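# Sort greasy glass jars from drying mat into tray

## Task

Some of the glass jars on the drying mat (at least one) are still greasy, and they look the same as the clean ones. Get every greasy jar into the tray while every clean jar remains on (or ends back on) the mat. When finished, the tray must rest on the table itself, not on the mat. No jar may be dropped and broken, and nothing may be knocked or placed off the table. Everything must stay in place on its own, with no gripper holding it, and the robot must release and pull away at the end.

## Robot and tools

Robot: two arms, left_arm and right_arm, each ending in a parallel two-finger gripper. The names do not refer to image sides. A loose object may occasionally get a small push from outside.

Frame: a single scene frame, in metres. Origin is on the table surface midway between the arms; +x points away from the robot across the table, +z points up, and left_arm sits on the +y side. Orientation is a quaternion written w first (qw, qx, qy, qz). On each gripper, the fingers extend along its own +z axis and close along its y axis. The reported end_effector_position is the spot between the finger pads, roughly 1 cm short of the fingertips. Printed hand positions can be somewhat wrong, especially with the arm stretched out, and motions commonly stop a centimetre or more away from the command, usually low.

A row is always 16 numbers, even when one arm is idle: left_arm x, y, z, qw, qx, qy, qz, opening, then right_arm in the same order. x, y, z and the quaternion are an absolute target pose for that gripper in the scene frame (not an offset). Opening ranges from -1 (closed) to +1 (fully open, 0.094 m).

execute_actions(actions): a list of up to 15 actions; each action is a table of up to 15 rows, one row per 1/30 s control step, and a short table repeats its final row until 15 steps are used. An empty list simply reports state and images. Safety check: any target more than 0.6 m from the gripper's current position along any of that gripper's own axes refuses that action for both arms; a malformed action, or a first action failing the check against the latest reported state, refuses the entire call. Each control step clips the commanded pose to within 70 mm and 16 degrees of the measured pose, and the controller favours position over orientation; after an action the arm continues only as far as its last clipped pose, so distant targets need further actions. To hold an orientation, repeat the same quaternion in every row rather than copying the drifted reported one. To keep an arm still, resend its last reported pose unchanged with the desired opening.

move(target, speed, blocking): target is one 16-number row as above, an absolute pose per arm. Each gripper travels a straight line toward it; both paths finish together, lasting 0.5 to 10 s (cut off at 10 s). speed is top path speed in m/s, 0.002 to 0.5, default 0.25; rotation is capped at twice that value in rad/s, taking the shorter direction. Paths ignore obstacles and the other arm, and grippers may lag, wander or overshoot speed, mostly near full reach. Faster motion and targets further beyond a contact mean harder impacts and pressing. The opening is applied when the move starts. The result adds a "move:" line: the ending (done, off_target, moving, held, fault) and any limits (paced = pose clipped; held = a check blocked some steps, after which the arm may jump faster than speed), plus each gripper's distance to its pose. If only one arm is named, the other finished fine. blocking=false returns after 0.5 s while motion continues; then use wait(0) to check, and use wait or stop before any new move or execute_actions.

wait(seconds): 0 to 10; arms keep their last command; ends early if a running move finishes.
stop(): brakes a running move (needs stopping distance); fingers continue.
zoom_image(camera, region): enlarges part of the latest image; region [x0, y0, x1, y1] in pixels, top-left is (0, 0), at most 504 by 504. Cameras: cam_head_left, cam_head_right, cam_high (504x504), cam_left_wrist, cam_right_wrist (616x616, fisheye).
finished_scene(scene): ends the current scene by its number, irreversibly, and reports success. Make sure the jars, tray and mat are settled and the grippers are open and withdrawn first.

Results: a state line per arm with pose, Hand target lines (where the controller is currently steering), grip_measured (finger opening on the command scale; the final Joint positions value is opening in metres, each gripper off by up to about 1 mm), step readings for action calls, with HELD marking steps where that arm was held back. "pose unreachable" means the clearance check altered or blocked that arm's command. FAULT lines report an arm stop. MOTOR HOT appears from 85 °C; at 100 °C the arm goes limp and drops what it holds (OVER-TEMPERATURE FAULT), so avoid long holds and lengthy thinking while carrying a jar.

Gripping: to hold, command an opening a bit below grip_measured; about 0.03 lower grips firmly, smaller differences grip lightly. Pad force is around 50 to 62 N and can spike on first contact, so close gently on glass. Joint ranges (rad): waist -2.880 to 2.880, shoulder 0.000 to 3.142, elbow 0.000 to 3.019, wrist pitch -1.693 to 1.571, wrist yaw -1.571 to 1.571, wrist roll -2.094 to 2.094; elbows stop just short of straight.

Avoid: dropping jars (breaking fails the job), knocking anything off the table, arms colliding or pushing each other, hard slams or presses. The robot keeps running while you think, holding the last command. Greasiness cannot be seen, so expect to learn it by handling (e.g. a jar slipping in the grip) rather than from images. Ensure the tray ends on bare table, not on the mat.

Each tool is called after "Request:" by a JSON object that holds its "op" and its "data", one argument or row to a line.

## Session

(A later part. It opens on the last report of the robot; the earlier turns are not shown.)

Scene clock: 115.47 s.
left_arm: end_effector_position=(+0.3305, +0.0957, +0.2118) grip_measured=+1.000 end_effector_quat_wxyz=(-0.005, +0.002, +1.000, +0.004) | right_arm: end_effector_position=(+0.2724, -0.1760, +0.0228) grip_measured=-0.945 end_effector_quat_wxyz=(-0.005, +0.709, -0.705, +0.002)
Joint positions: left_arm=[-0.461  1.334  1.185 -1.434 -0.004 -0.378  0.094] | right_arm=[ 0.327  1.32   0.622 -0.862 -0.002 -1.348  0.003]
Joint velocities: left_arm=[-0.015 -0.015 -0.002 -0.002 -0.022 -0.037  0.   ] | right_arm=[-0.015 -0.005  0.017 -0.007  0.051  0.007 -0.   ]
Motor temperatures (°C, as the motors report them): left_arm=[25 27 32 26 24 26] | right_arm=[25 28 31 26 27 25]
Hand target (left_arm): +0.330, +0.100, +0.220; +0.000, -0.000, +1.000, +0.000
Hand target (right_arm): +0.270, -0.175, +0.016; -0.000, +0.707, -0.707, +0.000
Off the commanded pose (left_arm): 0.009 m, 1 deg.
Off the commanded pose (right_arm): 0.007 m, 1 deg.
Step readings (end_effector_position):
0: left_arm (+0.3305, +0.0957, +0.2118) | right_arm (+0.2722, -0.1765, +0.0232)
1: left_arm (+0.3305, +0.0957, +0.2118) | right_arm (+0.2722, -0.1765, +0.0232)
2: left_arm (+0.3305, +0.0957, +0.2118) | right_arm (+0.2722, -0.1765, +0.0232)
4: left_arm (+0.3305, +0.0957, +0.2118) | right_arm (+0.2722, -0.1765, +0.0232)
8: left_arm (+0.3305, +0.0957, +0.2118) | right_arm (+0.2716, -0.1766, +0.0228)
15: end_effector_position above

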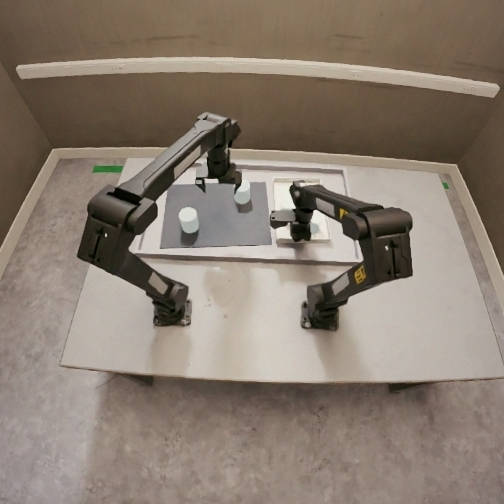

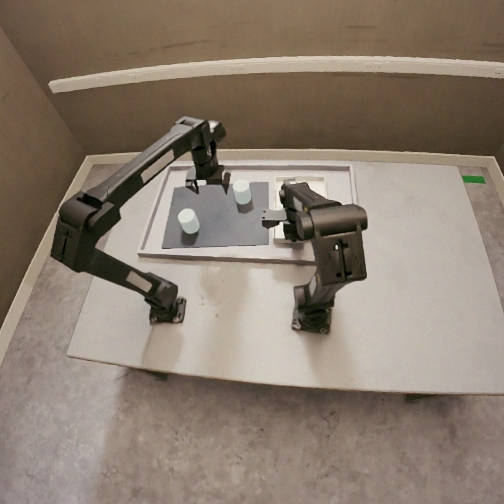

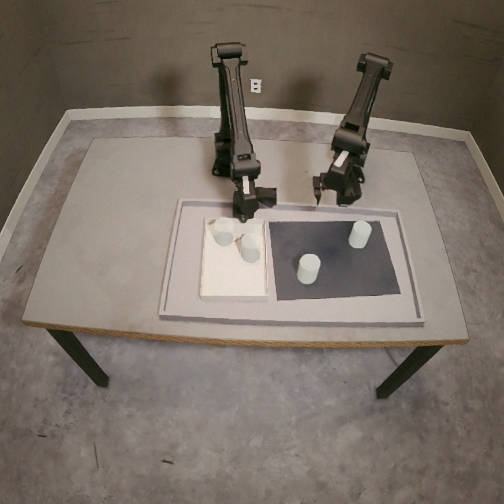

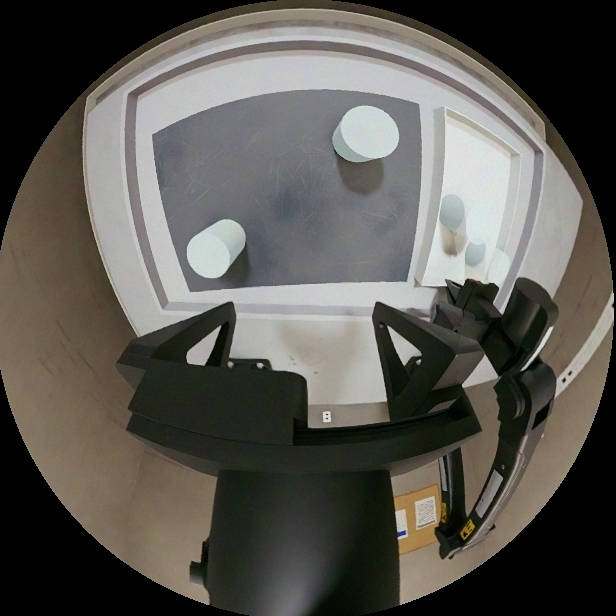

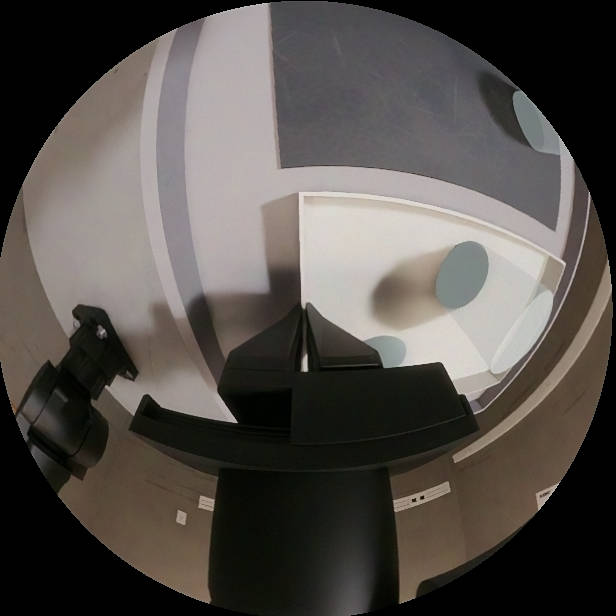

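Request:
{"op": "execute_actions", "data": {
  "actions": [
    [[0.33,0.10,0.22,0,0,1,0,1,0.272,-0.176,0.022,0,-0.7071,0.7071,0,-0.98]]
  ]
}}

Request:
{"op": "move", "data": {
  "target": [0.33,0.10,0.22,0,0,1,0,1,0.283,-0.176,0.072,-0.0432,-0.7058,0.7058,0.0432,-0.98],
  "speed": 0.025
}}

Scene clock: 116.07 s.
left_arm: end_effector_position=(+0.3305, +0.0957, +0.2118) grip_measured=+1.000 end_effector_quat_wxyz=(-0.005, +0.002, +1.000, +0.004) | right_arm: end_effector_position=(+0.2724, -0.1760, +0.0228) grip_measured=-0.963 end_effector_quat_wxyz=(-0.005, +0.710, -0.704, +0.002)
Joint positions: left_arm=[-0.461  1.334  1.185 -1.434 -0.004 -0.378  0.094] | right_arm=[ 0.327  1.32   0.622 -0.862 -0.002 -1.35   0.002]
Joint velocities: left_arm=[ 0.005  0.005 -0.017 -0.002 -0.037  0.007  0.   ] | right_arm=[-0.005 -0.005 -0.007 -0.022  0.037 -0.037  0.   ]
Motor temperatures (°C, as the motors report them): left_arm=[25 27 32 26 24 26] | right_arm=[25 28 31 26 27 25]
Hand target (left_arm): +0.330, +0.100, +0.220; +0.000, -0.000, +1.000, +0.000
Hand target (right_arm): +0.272, -0.176, +0.022; -0.000, +0.707, -0.707, +0.000
Off the commanded pose (left_arm): 0.009 m, 1 deg.
Off the commanded pose (right_arm): 0.001 m, 1 deg.
Step readings (end_effector_position):
0: left_arm (+0.3305, +0.0957, +0.2118) | right_arm (+0.2724, -0.1760, +0.0228)
1: left_arm (+0.3305, +0.0957, +0.2118) | right_arm (+0.2724, -0.1760, +0.0228)
2: left_arm (+0.3305, +0.0957, +0.2118) | right_arm (+0.2724, -0.1760, +0.0228)
4: left_arm (+0.3305, +0.0957, +0.2118) | right_arm (+0.2724, -0.1760, +0.0228)
8: left_arm (+0.3305, +0.0957, +0.2118) | right_arm (+0.2724, -0.1760, +0.0228)
15: end_effector_position above

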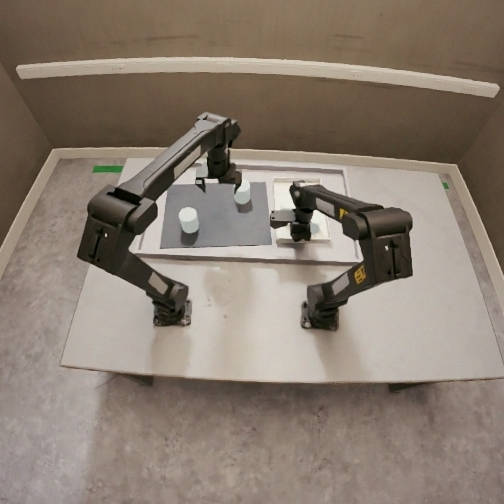

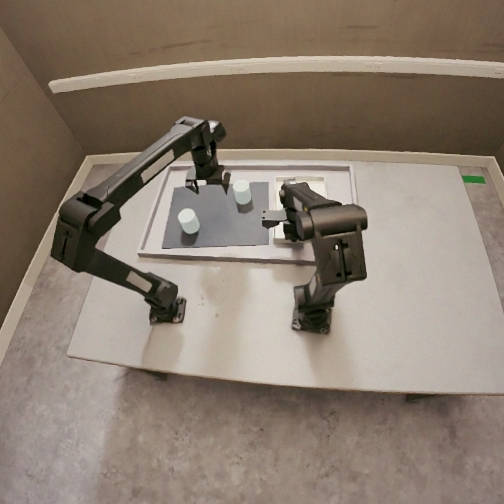

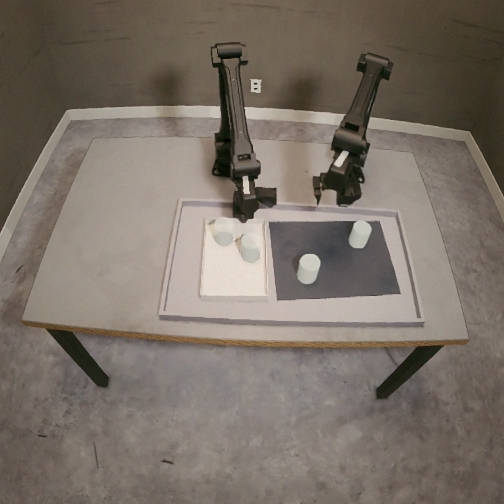

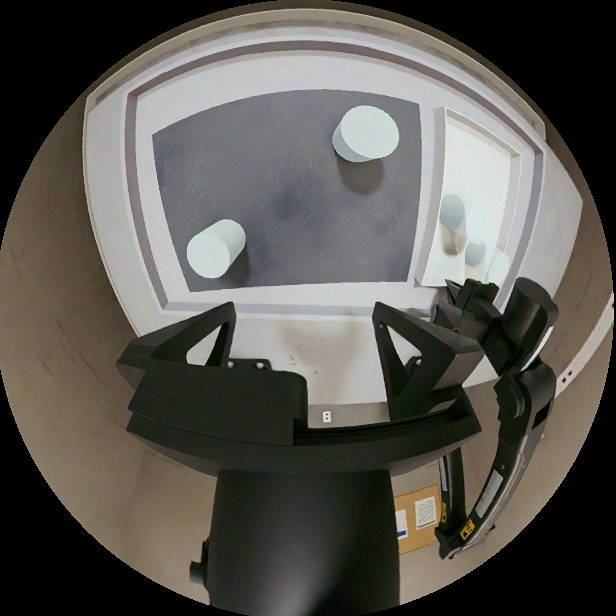

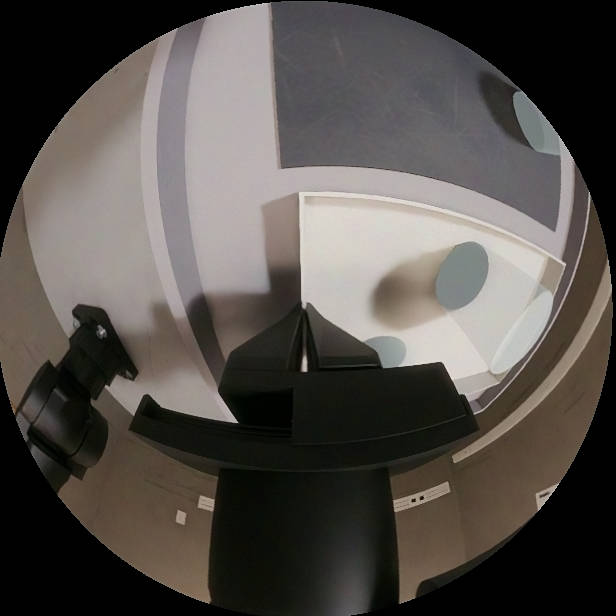

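Scene clock: 118.93 s.
left_arm: end_effector_position=(+0.3305, +0.0957, +0.2118) grip_measured=+1.000 end_effector_quat_wxyz=(-0.005, +0.002, +1.000, +0.004) | right_arm: end_effector_position=(+0.2685, -0.1755, +0.0627) grip_measured=-0.963 end_effector_quat_wxyz=(+0.046, +0.709, -0.703, -0.043)
Joint positions: left_arm=[-0.461  1.334  1.185 -1.434 -0.004 -0.378  0.094] | right_arm=[ 0.32   1.324  0.749 -1.12  -0.022 -1.359  0.002]
Joint velocities: left_arm=[ 0.005 -0.015  0.002 -0.007 -0.022 -0.007  0.   ] | right_arm=[-0.005 -0.005 -0.017  0.007 -0.022 -0.007 -0.001]
Motor temperatures (°C, as the motors report them): left_arm=[25 27 32 26 24 26] | right_arm=[25 28 32 26 27 25]
Hand target (left_arm): +0.330, +0.100, +0.220; +0.000, -0.000, +1.000, +0.000
Hand target (right_arm): +0.282, -0.176, +0.072; +0.044, +0.706, -0.705, -0.042
Off the commanded pose (left_arm): 0.009 m, 1 deg.
Off the commanded pose (right_arm): 0.017 m, 1 deg.
move: off_target (right_arm)

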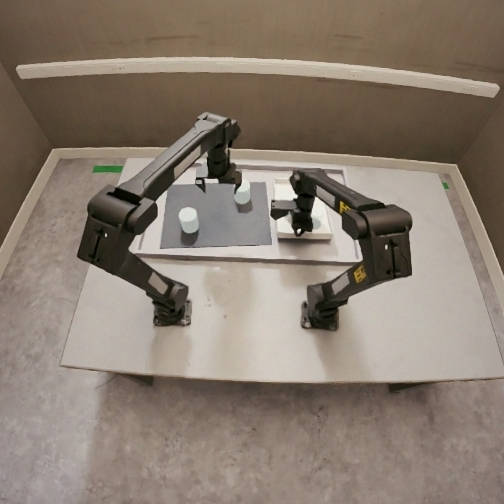

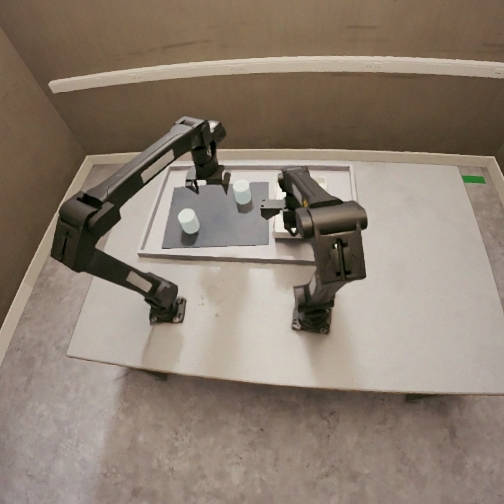

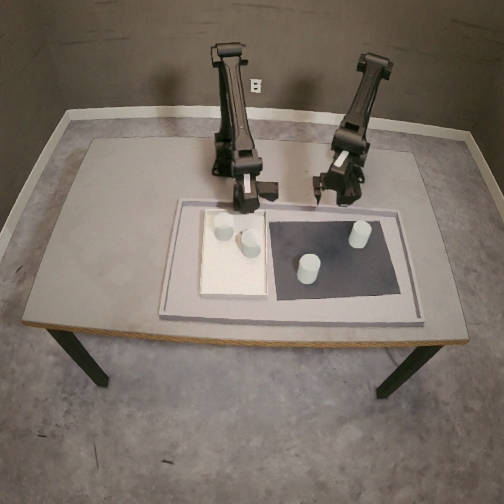

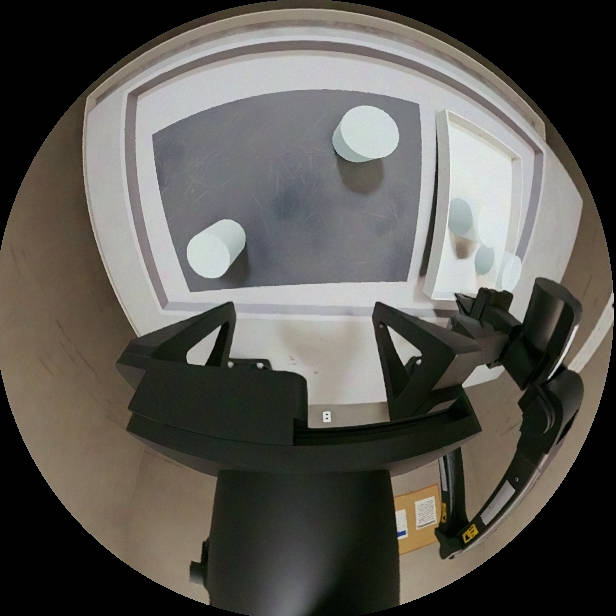

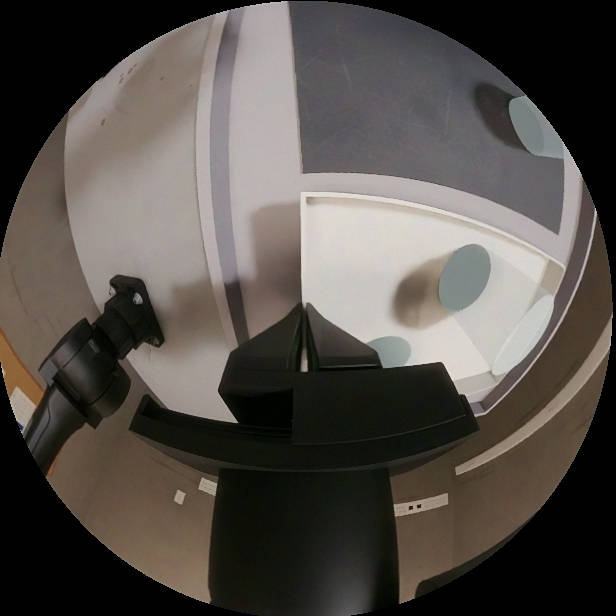

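Request:
{"op": "move", "data": {
  "target": [0.33,0.10,0.22,0,0,1,0,1,0.287,-0.176,0.093,-0.0739,-0.7032,0.7032,0.0739,-0.98],
  "speed": 0.02
}}

Scene clock: 121.37 s.
left_arm: end_effector_position=(+0.3305, +0.0957, +0.2118) grip_measured=+1.000 end_effector_quat_wxyz=(-0.005, +0.002, +1.000, +0.004) | right_arm: end_effector_position=(+0.2709, -0.1751, +0.0867) grip_measured=-0.963 end_effector_quat_wxyz=(+0.078, +0.706, -0.700, -0.074)
Joint positions: left_arm=[-0.461  1.334  1.185 -1.434 -0.004 -0.378  0.094] | right_arm=[ 0.309  1.354  0.839 -1.267 -0.039 -1.372  0.002]
Joint velocities: left_arm=[-0.005 -0.015 -0.017 -0.002  0.007 -0.081  0.   ] | right_arm=[-0.005 -0.005  0.012 -0.007 -0.022  0.007  0.   ]
Motor temperatures (°C, as the motors report them): left_arm=[25 27 32 26 24 26] | right_arm=[25 28 32 26 27 25]
Hand target (left_arm): +0.330, +0.100, +0.220; +0.000, -0.000, +1.000, +0.000
Hand target (right_arm): +0.286, -0.176, +0.093; +0.074, +0.704, -0.703, -0.073
Off the commanded pose (left_arm): 0.009 m, 1 deg.
Off the commanded pose (right_arm): 0.017 m, 1 deg.
move: off_target (right_arm)

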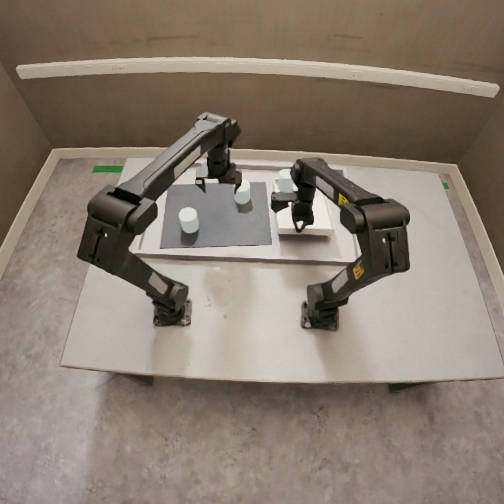

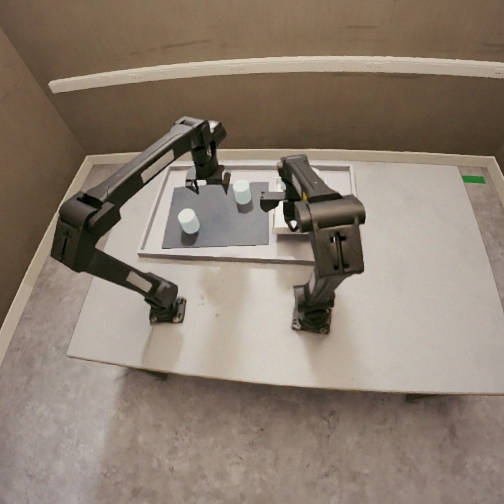

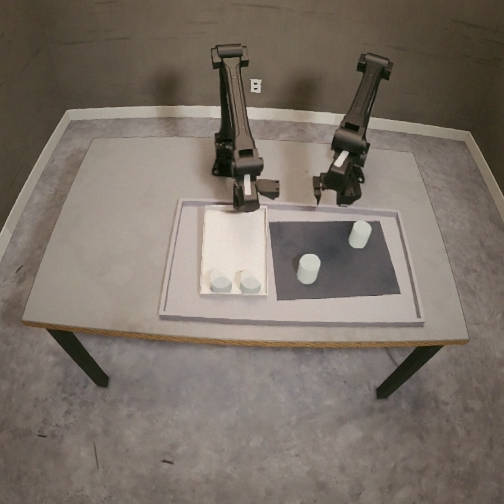

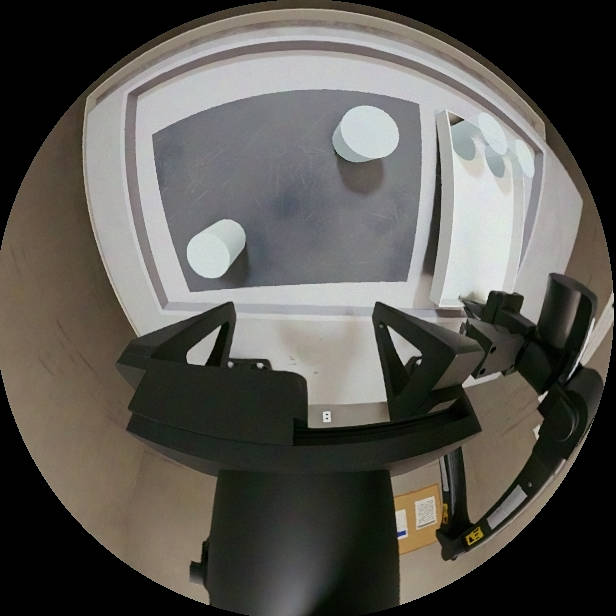

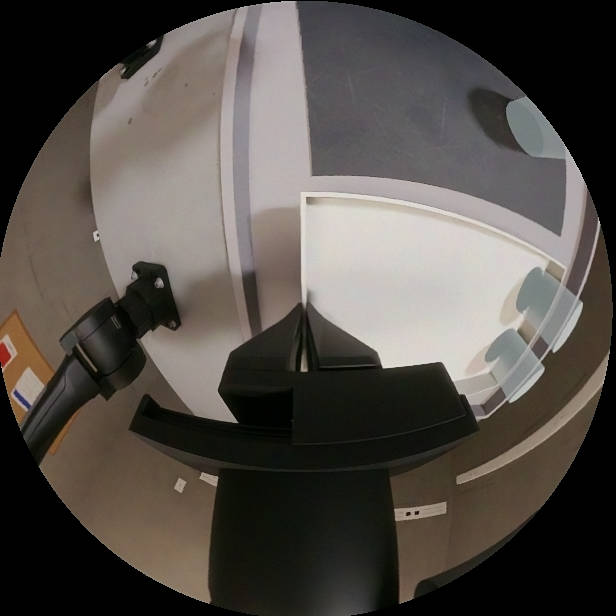

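Request:
{"op": "move", "data": {
  "target": [0.325,0.225,0.15,0,0,1,0,1,0.272,-0.176,0.016,0,-0.7071,0.7071,0,-0.98],
  "speed": 0.06
}}

Scene clock: 124.37 s.
left_arm: end_effector_position=(+0.3244, +0.2203, +0.1436) grip_measured=+1.000 end_effector_quat_wxyz=(-0.015, +0.001, +1.000, +0.002) | right_arm: end_effector_position=(+0.2734, -0.1780, +0.0224) grip_measured=-0.963 end_effector_quat_wxyz=(+0.001, +0.709, -0.705, -0.005)
Joint positions: left_arm=[-0.122  1.303  0.971 -1.268 -0.004 -0.042  0.094] | right_arm=[ 0.317  1.334  0.633 -0.876 -0.007 -1.358  0.002]
Joint velocities: left_arm=[-0.005 -0.015 -0.007 -0.022 -0.022  0.051  0.   ] | right_arm=[ 0.015 -0.015  0.012 -0.002 -0.007 -0.037  0.   ]
Motor temperatures (°C, as the motors report them): left_arm=[25 27 32 26 24 26] | right_arm=[25 28 32 26 27 25]
Hand target (left_arm): +0.327, +0.224, +0.150; +0.000, +0.000, +1.000, +0.002
Hand target (right_arm): +0.272, -0.176, +0.016; -0.001, +0.706, -0.708, -0.001
Off the commanded pose (left_arm): 0.008 m, 2 deg.
Off the commanded pose (right_arm): 0.007 m, 1 deg.
move: done

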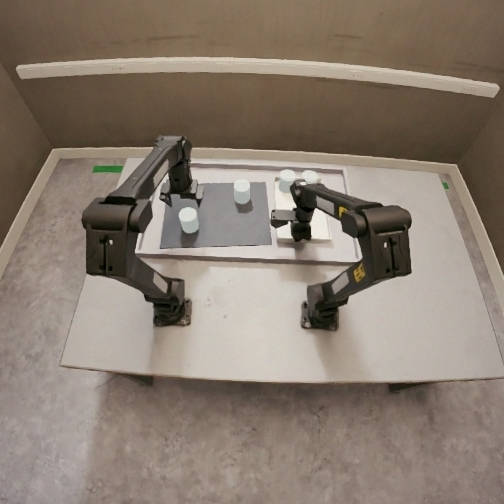

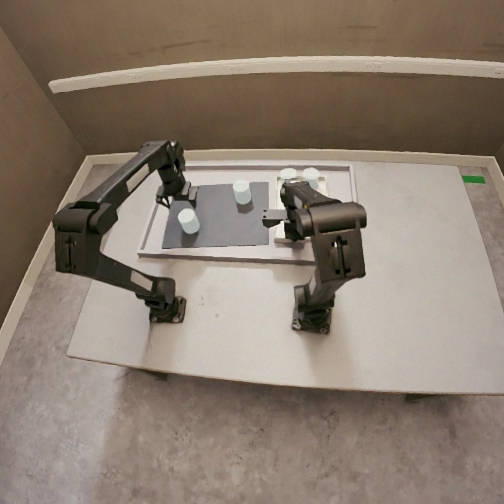

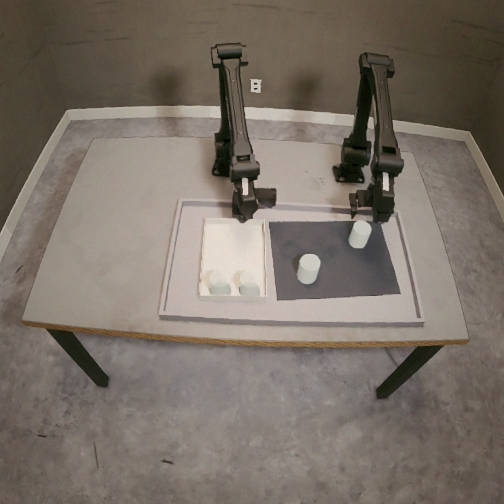

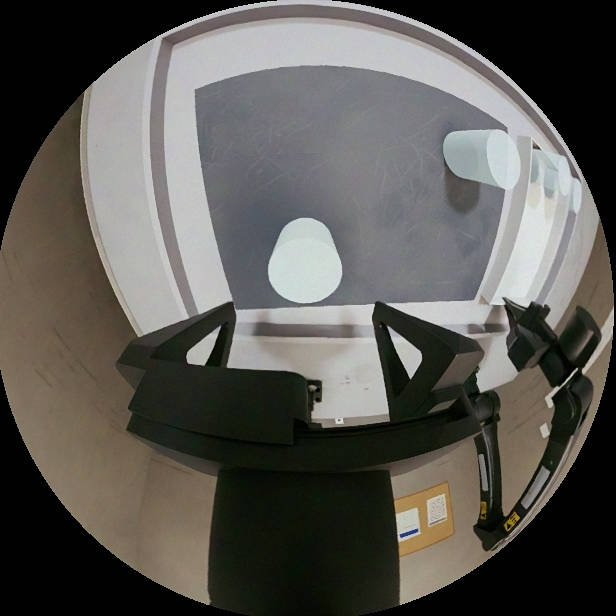

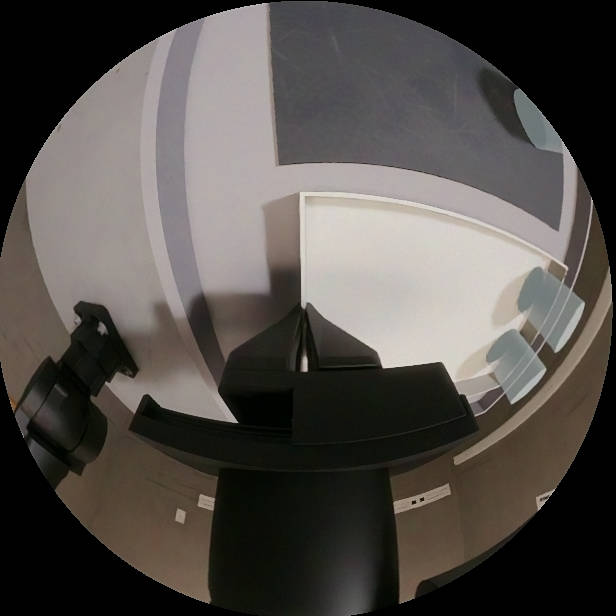

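Request:
{"op": "move", "data": {
  "target": [0.320,0.222,0.050,0,0,1,0,1,0.273,-0.178,0.022,0,-0.7071,0.7071,0,-0.4],
  "speed": 0.12
}}

Scene clock: 125.60 s.
left_arm: end_effector_position=(+0.3185, +0.2205, +0.0509) grip_measured=+1.000 end_effector_quat_wxyz=(-0.004, +0.002, +1.000, +0.002) | right_arm: end_effector_position=(+0.2736, -0.1787, +0.0225) grip_measured=-0.402 end_effector_quat_wxyz=(+0.002, +0.709, -0.706, -0.003)
Joint positions: left_arm=[-0.122  1.398  0.789 -0.969 -0.004 -0.04   0.094] | right_arm=[ 0.317  1.334  0.633 -0.876 -0.003 -1.356  0.028]
Joint velocities: left_arm=[-0.005 -0.015 -0.002  0.007 -0.037  0.007  0.   ] | right_arm=[-0.005 -0.005  0.002  0.002  0.037  0.066 -0.   ]
Motor temperatures (°C, as the motors report them): left_arm=[25 27 32 26 24 26] | right_arm=[25 28 31 26 27 25]
Hand target (left_arm): +0.322, +0.222, +0.049; -0.000, -0.000, +1.000, +0.000
Hand target (right_arm): +0.273, -0.178, +0.022; -0.000, +0.707, -0.707, +0.000
Off the commanded pose (left_arm): 0.002 m, 0 deg.
Off the commanded pose (right_arm): 0.001 m, 0 deg.
move: done

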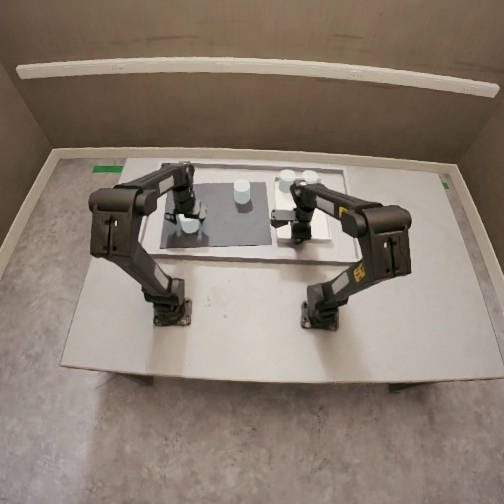

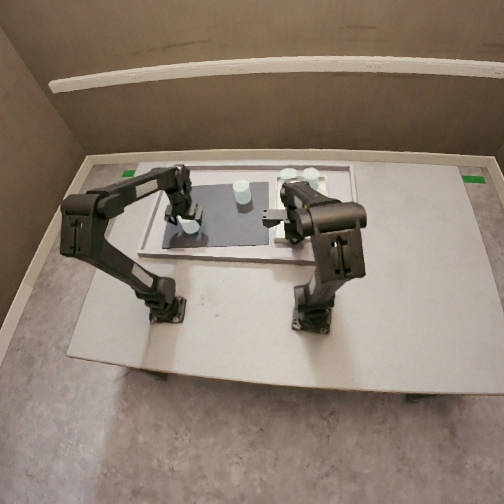

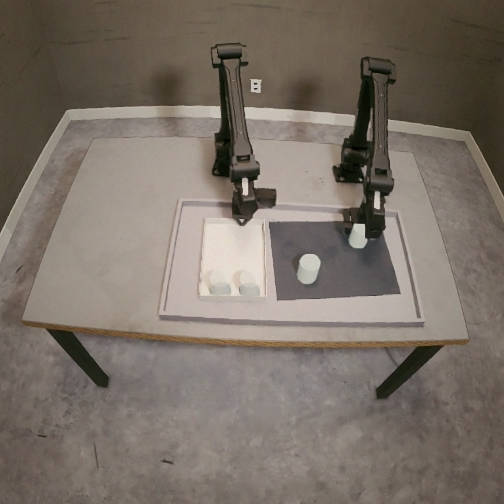

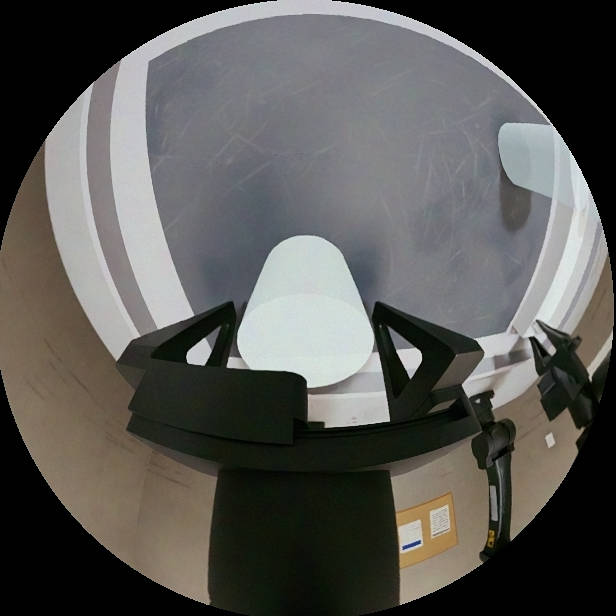

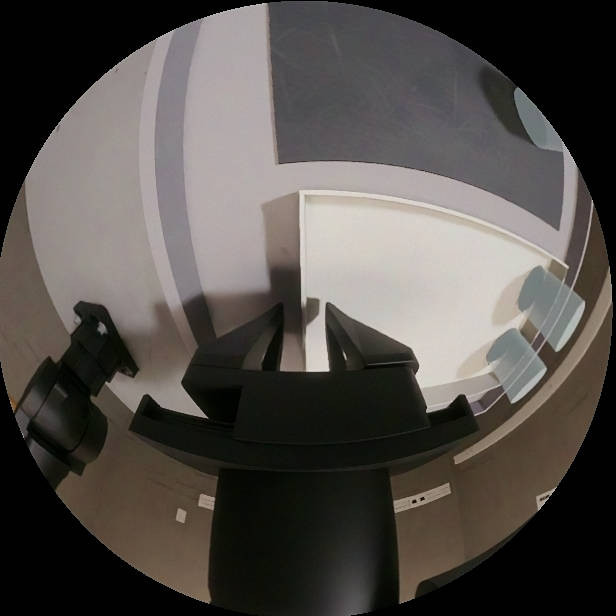

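Request:
{"op": "execute_actions", "data": {
  "actions": [
    [[0.320,0.222,0.050,0,0,1,0,0.8,0.275,-0.178,0.03,0,-0.7071,0.7071,0,-0.4],[0.320,0.222,0.050,0,0,1,0,0.65,0.276,-0.178,0.04,0,-0.7071,0.7071,0,-0.4],[0.320,0.222,0.050,0,0,1,0,0.55,0.277,-0.178,0.05,0,-0.7071,0.7071,0,-0.4],[0.320,0.222,0.050,0,0,1,0,0.47,0.278,-0.178,0.06,0,-0.7071,0.7071,0,-0.4],[0.320,0.222,0.050,0,0,1,0,0.42,0.279,-0.178,0.07,0,-0.7071,0.7071,0,-0.4],[0.320,0.222,0.050,0,0,1,0,0.38,0.28,-0.178,0.08,0,-0.7071,0.7071,0,-0.4],[0.320,0.222,0.050,0,0,1,0,0.36,0.28,-0.178,0.09,0,-0.7071,0.7071,0,-0.4],[0.320,0.222,0.050,0,0,1,0,0.345,0.28,-0.178,0.10,0,-0.7071,0.7071,0,-0.4],[0.320,0.222,0.050,0,0,1,0,0.33,0.28,-0.178,0.11,0,-0.7071,0.7071,0,-0.4],[0.320,0.222,0.050,0,0,1,0,0.32,0.28,-0.178,0.11,0,-0.7071,0.7071,0,-0.4],[0.320,0.222,0.050,0,0,1,0,0.31,0.28,-0.178,0.11,0,-0.7071,0.7071,0,-0.4],[0.320,0.222,0.050,0,0,1,0,0.30,0.28,-0.178,0.11,0,-0.7071,0.7071,0,-0.4],[0.320,0.222,0.050,0,0,1,0,0.29,0.28,-0.178,0.11,0,-0.7071,0.7071,0,-0.4]]
  ]
}}

Request:
{"op": "move", "data": {
  "target": [0.30,0.26,0.17,0,0,1,0,0.29,0.48,0.040,0.18,0,-0.7071,0.7071,0,1],
  "speed": 0.2
}}

Scene clock: 126.43 s.
left_arm: end_effector_position=(+0.3184, +0.2199, +0.0509) grip_measured=+0.310 end_effector_quat_wxyz=(-0.004, +0.002, +1.000, +0.000) | right_arm: end_effector_position=(+0.2752, -0.1785, +0.1038) grip_measured=-0.402 end_effector_quat_wxyz=(-0.004, +0.708, -0.706, +0.002)
Joint positions: left_arm=[-0.122  1.398  0.789 -0.969 -0.    -0.04   0.062] | right_arm=[ 0.317  1.181  0.758 -1.139 -0.002 -1.356  0.028]
Joint velocities: left_arm=[-0.005 -0.005  0.017  0.002 -0.051 -0.007 -0.001] | right_arm=[ 0.005 -0.005  0.061 -0.081  0.022 -0.007  0.   ]
Motor temperatures (°C, as the motors report them): left_arm=[25 27 32 26 24 26] | right_arm=[25 28 32 26 27 25]
Hand target (left_arm): +0.320, +0.222, +0.050; +0.000, -0.000, +1.000, +0.000
Hand target (right_arm): +0.280, -0.178, +0.110; -0.000, +0.707, -0.707, +0.000
Off the commanded pose (left_arm): 0.003 m, 0 deg.
Off the commanded pose (right_arm): 0.008 m, 1 deg.
Step readings (end_effector_position):
0: left_arm (+0.3185, +0.2205, +0.0509) | right_arm (+0.2736, -0.1787, +0.0225)
1: left_arm (+0.3185, +0.2205, +0.0509) | right_arm (+0.2734, -0.1787, +0.0225)
2: left_arm (+0.3185, +0.2204, +0.0509) | right_arm (+0.2718, -0.1790, +0.0229)
4: left_arm (+0.3185, +0.2204, +0.0509) | right_arm (+0.2644, -0.1807, +0.0270)
8: left_arm (+0.3185, +0.2202, +0.0509) | right_arm (+0.2591, -0.1821, +0.0538)
15: end_effector_position above

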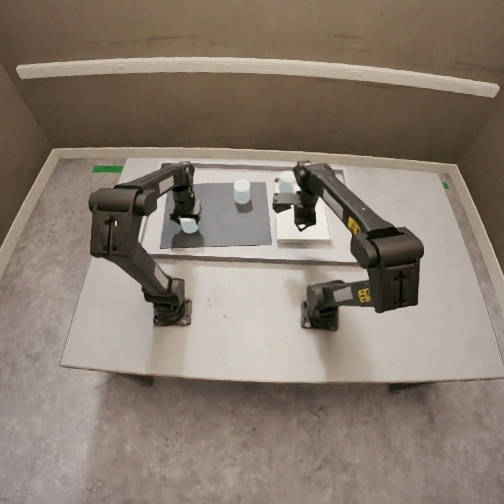

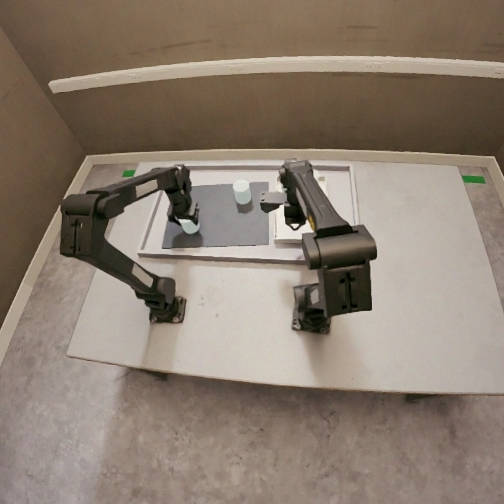

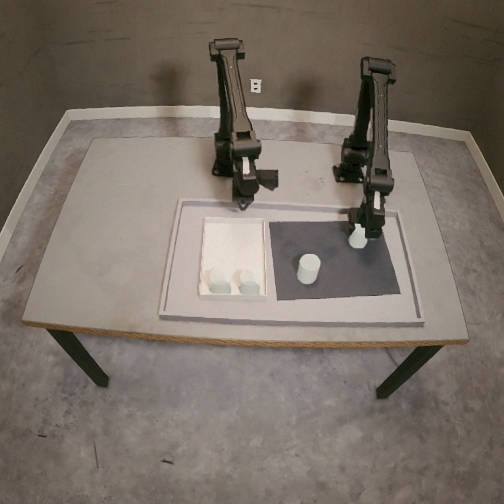

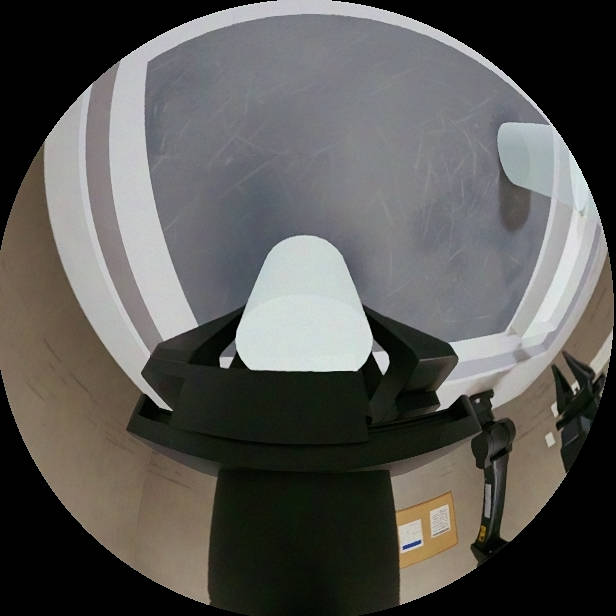

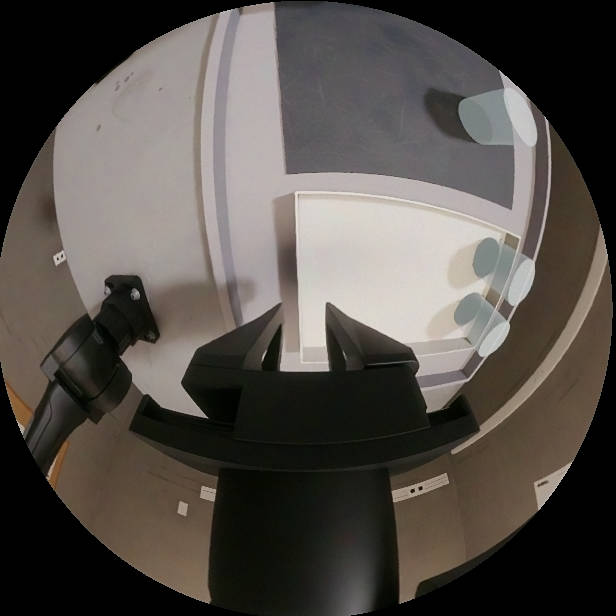

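Scene clock: 128.43 s.
left_arm: end_effector_position=(+0.2812, +0.2540, +0.1460) grip_measured=+0.310 end_effector_quat_wxyz=(-0.030, +0.003, +1.000, -0.002) | right_arm: end_effector_position=(+0.4729, +0.0301, +0.1806) grip_measured=+1.000 end_effector_quat_wxyz=(-0.003, +0.708, -0.706, -0.000)
Joint positions: left_arm=[-0.013  1.204  0.892 -1.32  -0.     0.072  0.062] | right_arm=[ 0.612  1.801  1.65  -1.415 -0.002 -1.06   0.094]
Joint velocities: left_arm=[-0.015 -0.005 -0.017  0.012  0.022 -0.007 -0.   ] | right_arm=[-0.015  0.005 -0.017 -0.012 -0.007 -0.11   0.   ]
Motor temperatures (°C, as the motors report them): left_arm=[25 27 32 26 24 26] | right_arm=[25 28 32 26 27 25]
Hand target (left_arm): +0.297, +0.260, +0.170; +0.000, -0.000, +1.000, +0.001
Hand target (right_arm): +0.481, +0.039, +0.182; -0.003, +0.707, -0.707, +0.001
Off the commanded pose (left_arm): 0.031 m, 3 deg.
Off the commanded pose (right_arm): 0.012 m, 0 deg.
move: off_target (left_arm, right_arm)

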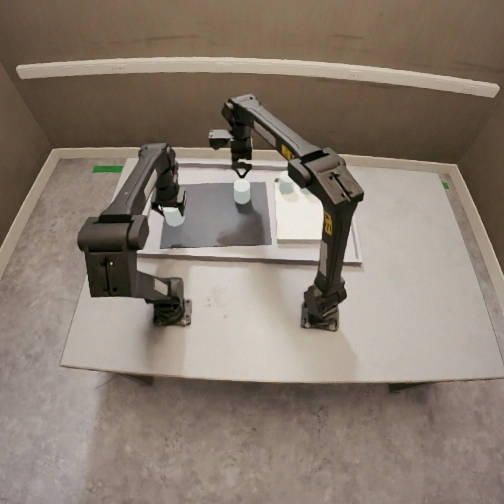

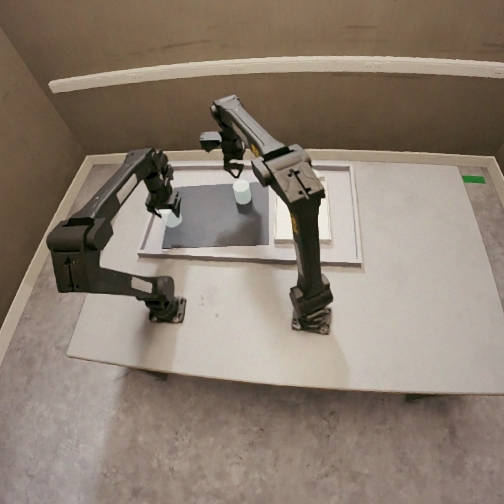

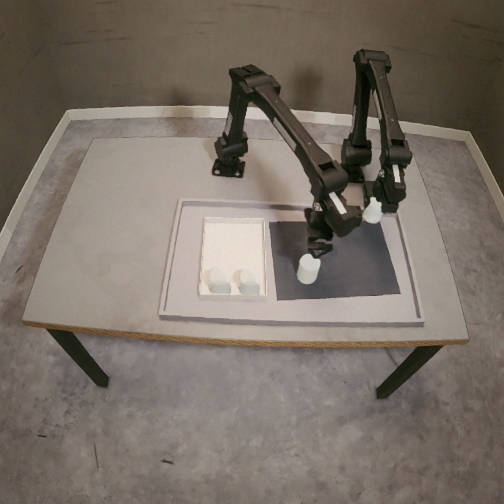

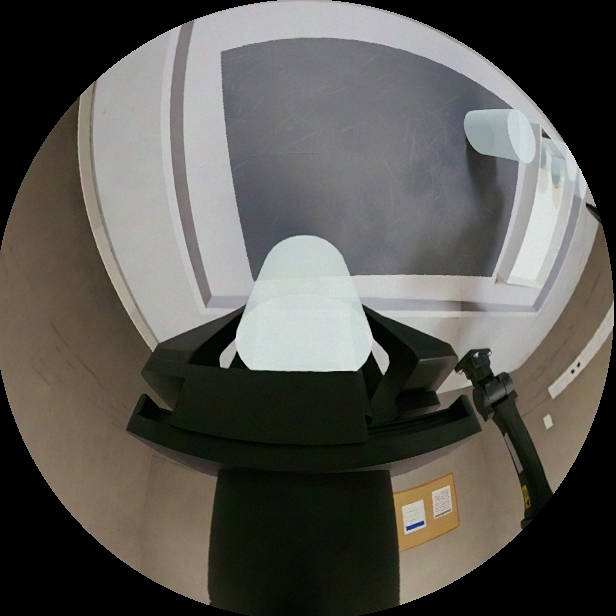

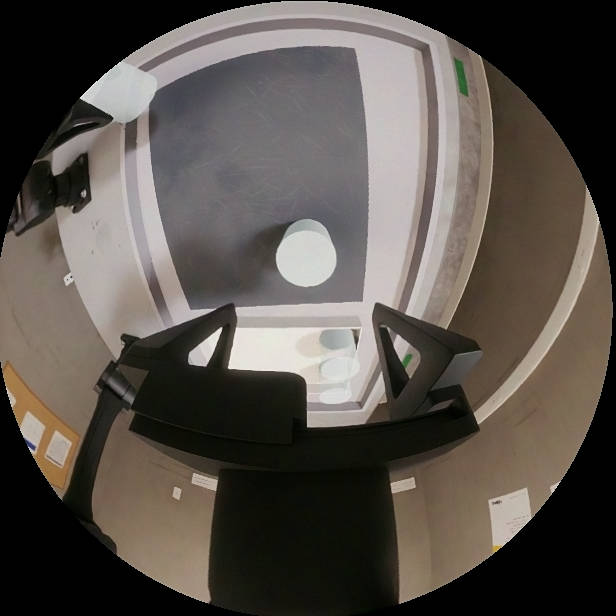

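Request:
{"op": "move", "data": {
  "target": [0.30,0.26,0.17,0,0,1,0,0.29,0.474,0.024,0.042,0,-0.7071,0.7071,0,1],
  "speed": 0.12
}}

Scene clock: 130.13 s.
left_arm: end_effector_position=(+0.2812, +0.2540, +0.1460) grip_measured=+0.310 end_effector_quat_wxyz=(-0.030, +0.003, +1.000, -0.002) | right_arm: end_effector_position=(+0.4718, +0.0294, +0.0588) grip_measured=+1.000 end_effector_quat_wxyz=(-0.008, +0.708, -0.706, +0.002)
Joint positions: left_arm=[-0.013  1.204  0.892 -1.32  -0.     0.073  0.062] | right_arm=[ 0.612  1.884  1.437 -1.106 -0.002 -1.059  0.094]
Joint velocities: left_arm=[-0.015 -0.015 -0.002 -0.012 -0.037  0.007 -0.001] | right_arm=[-0.005  0.005  0.002  0.002 -0.066 -0.081  0.   ]
Motor temperatures (°C, as the motors report them): left_arm=[25 27 32 26 24 26] | right_arm=[25 28 32 26 27 25]
Hand target (left_arm): +0.298, +0.260, +0.170; +0.000, +0.000, +1.000, +0.001
Hand target (right_arm): +0.474, +0.024, +0.043; +0.000, +0.707, -0.707, -0.000
Off the commanded pose (left_arm): 0.031 m, 3 deg.
Off the commanded pose (right_arm): 0.018 m, 1 deg.
move: off_target (left_arm, right_arm)

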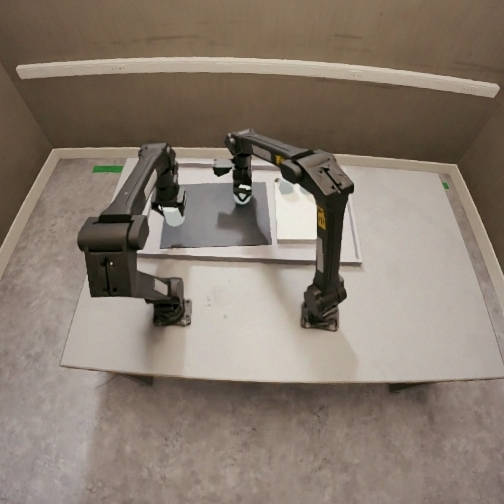

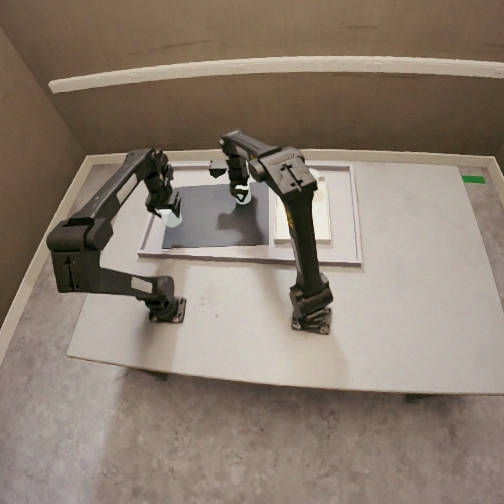

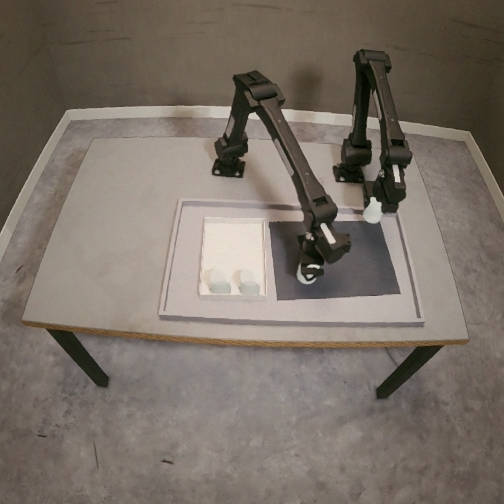

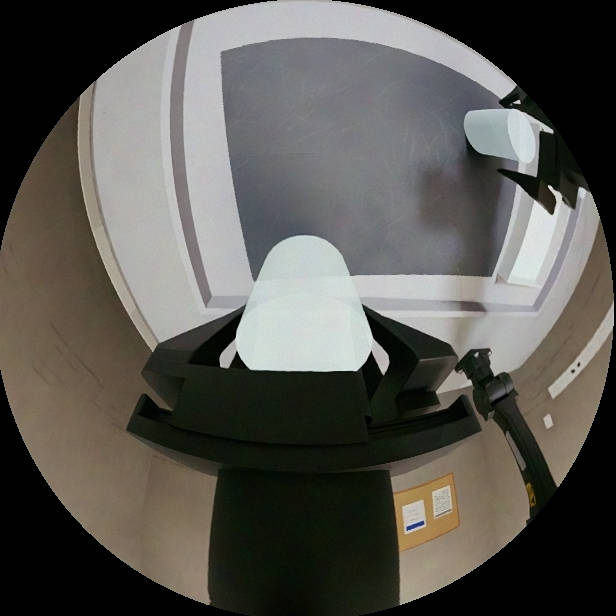

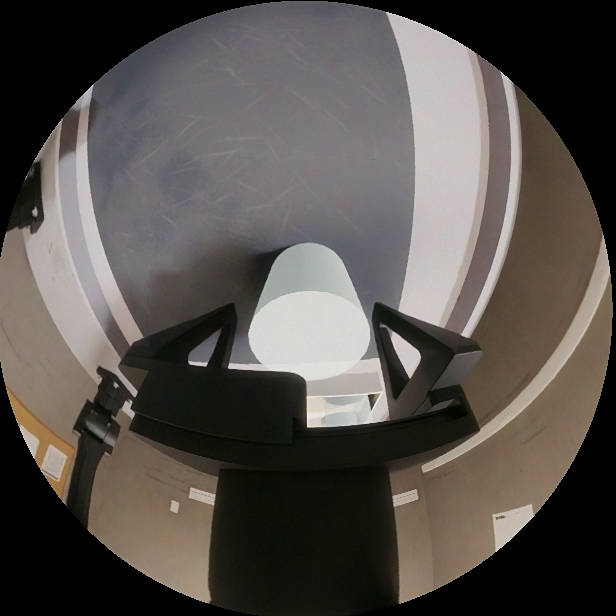

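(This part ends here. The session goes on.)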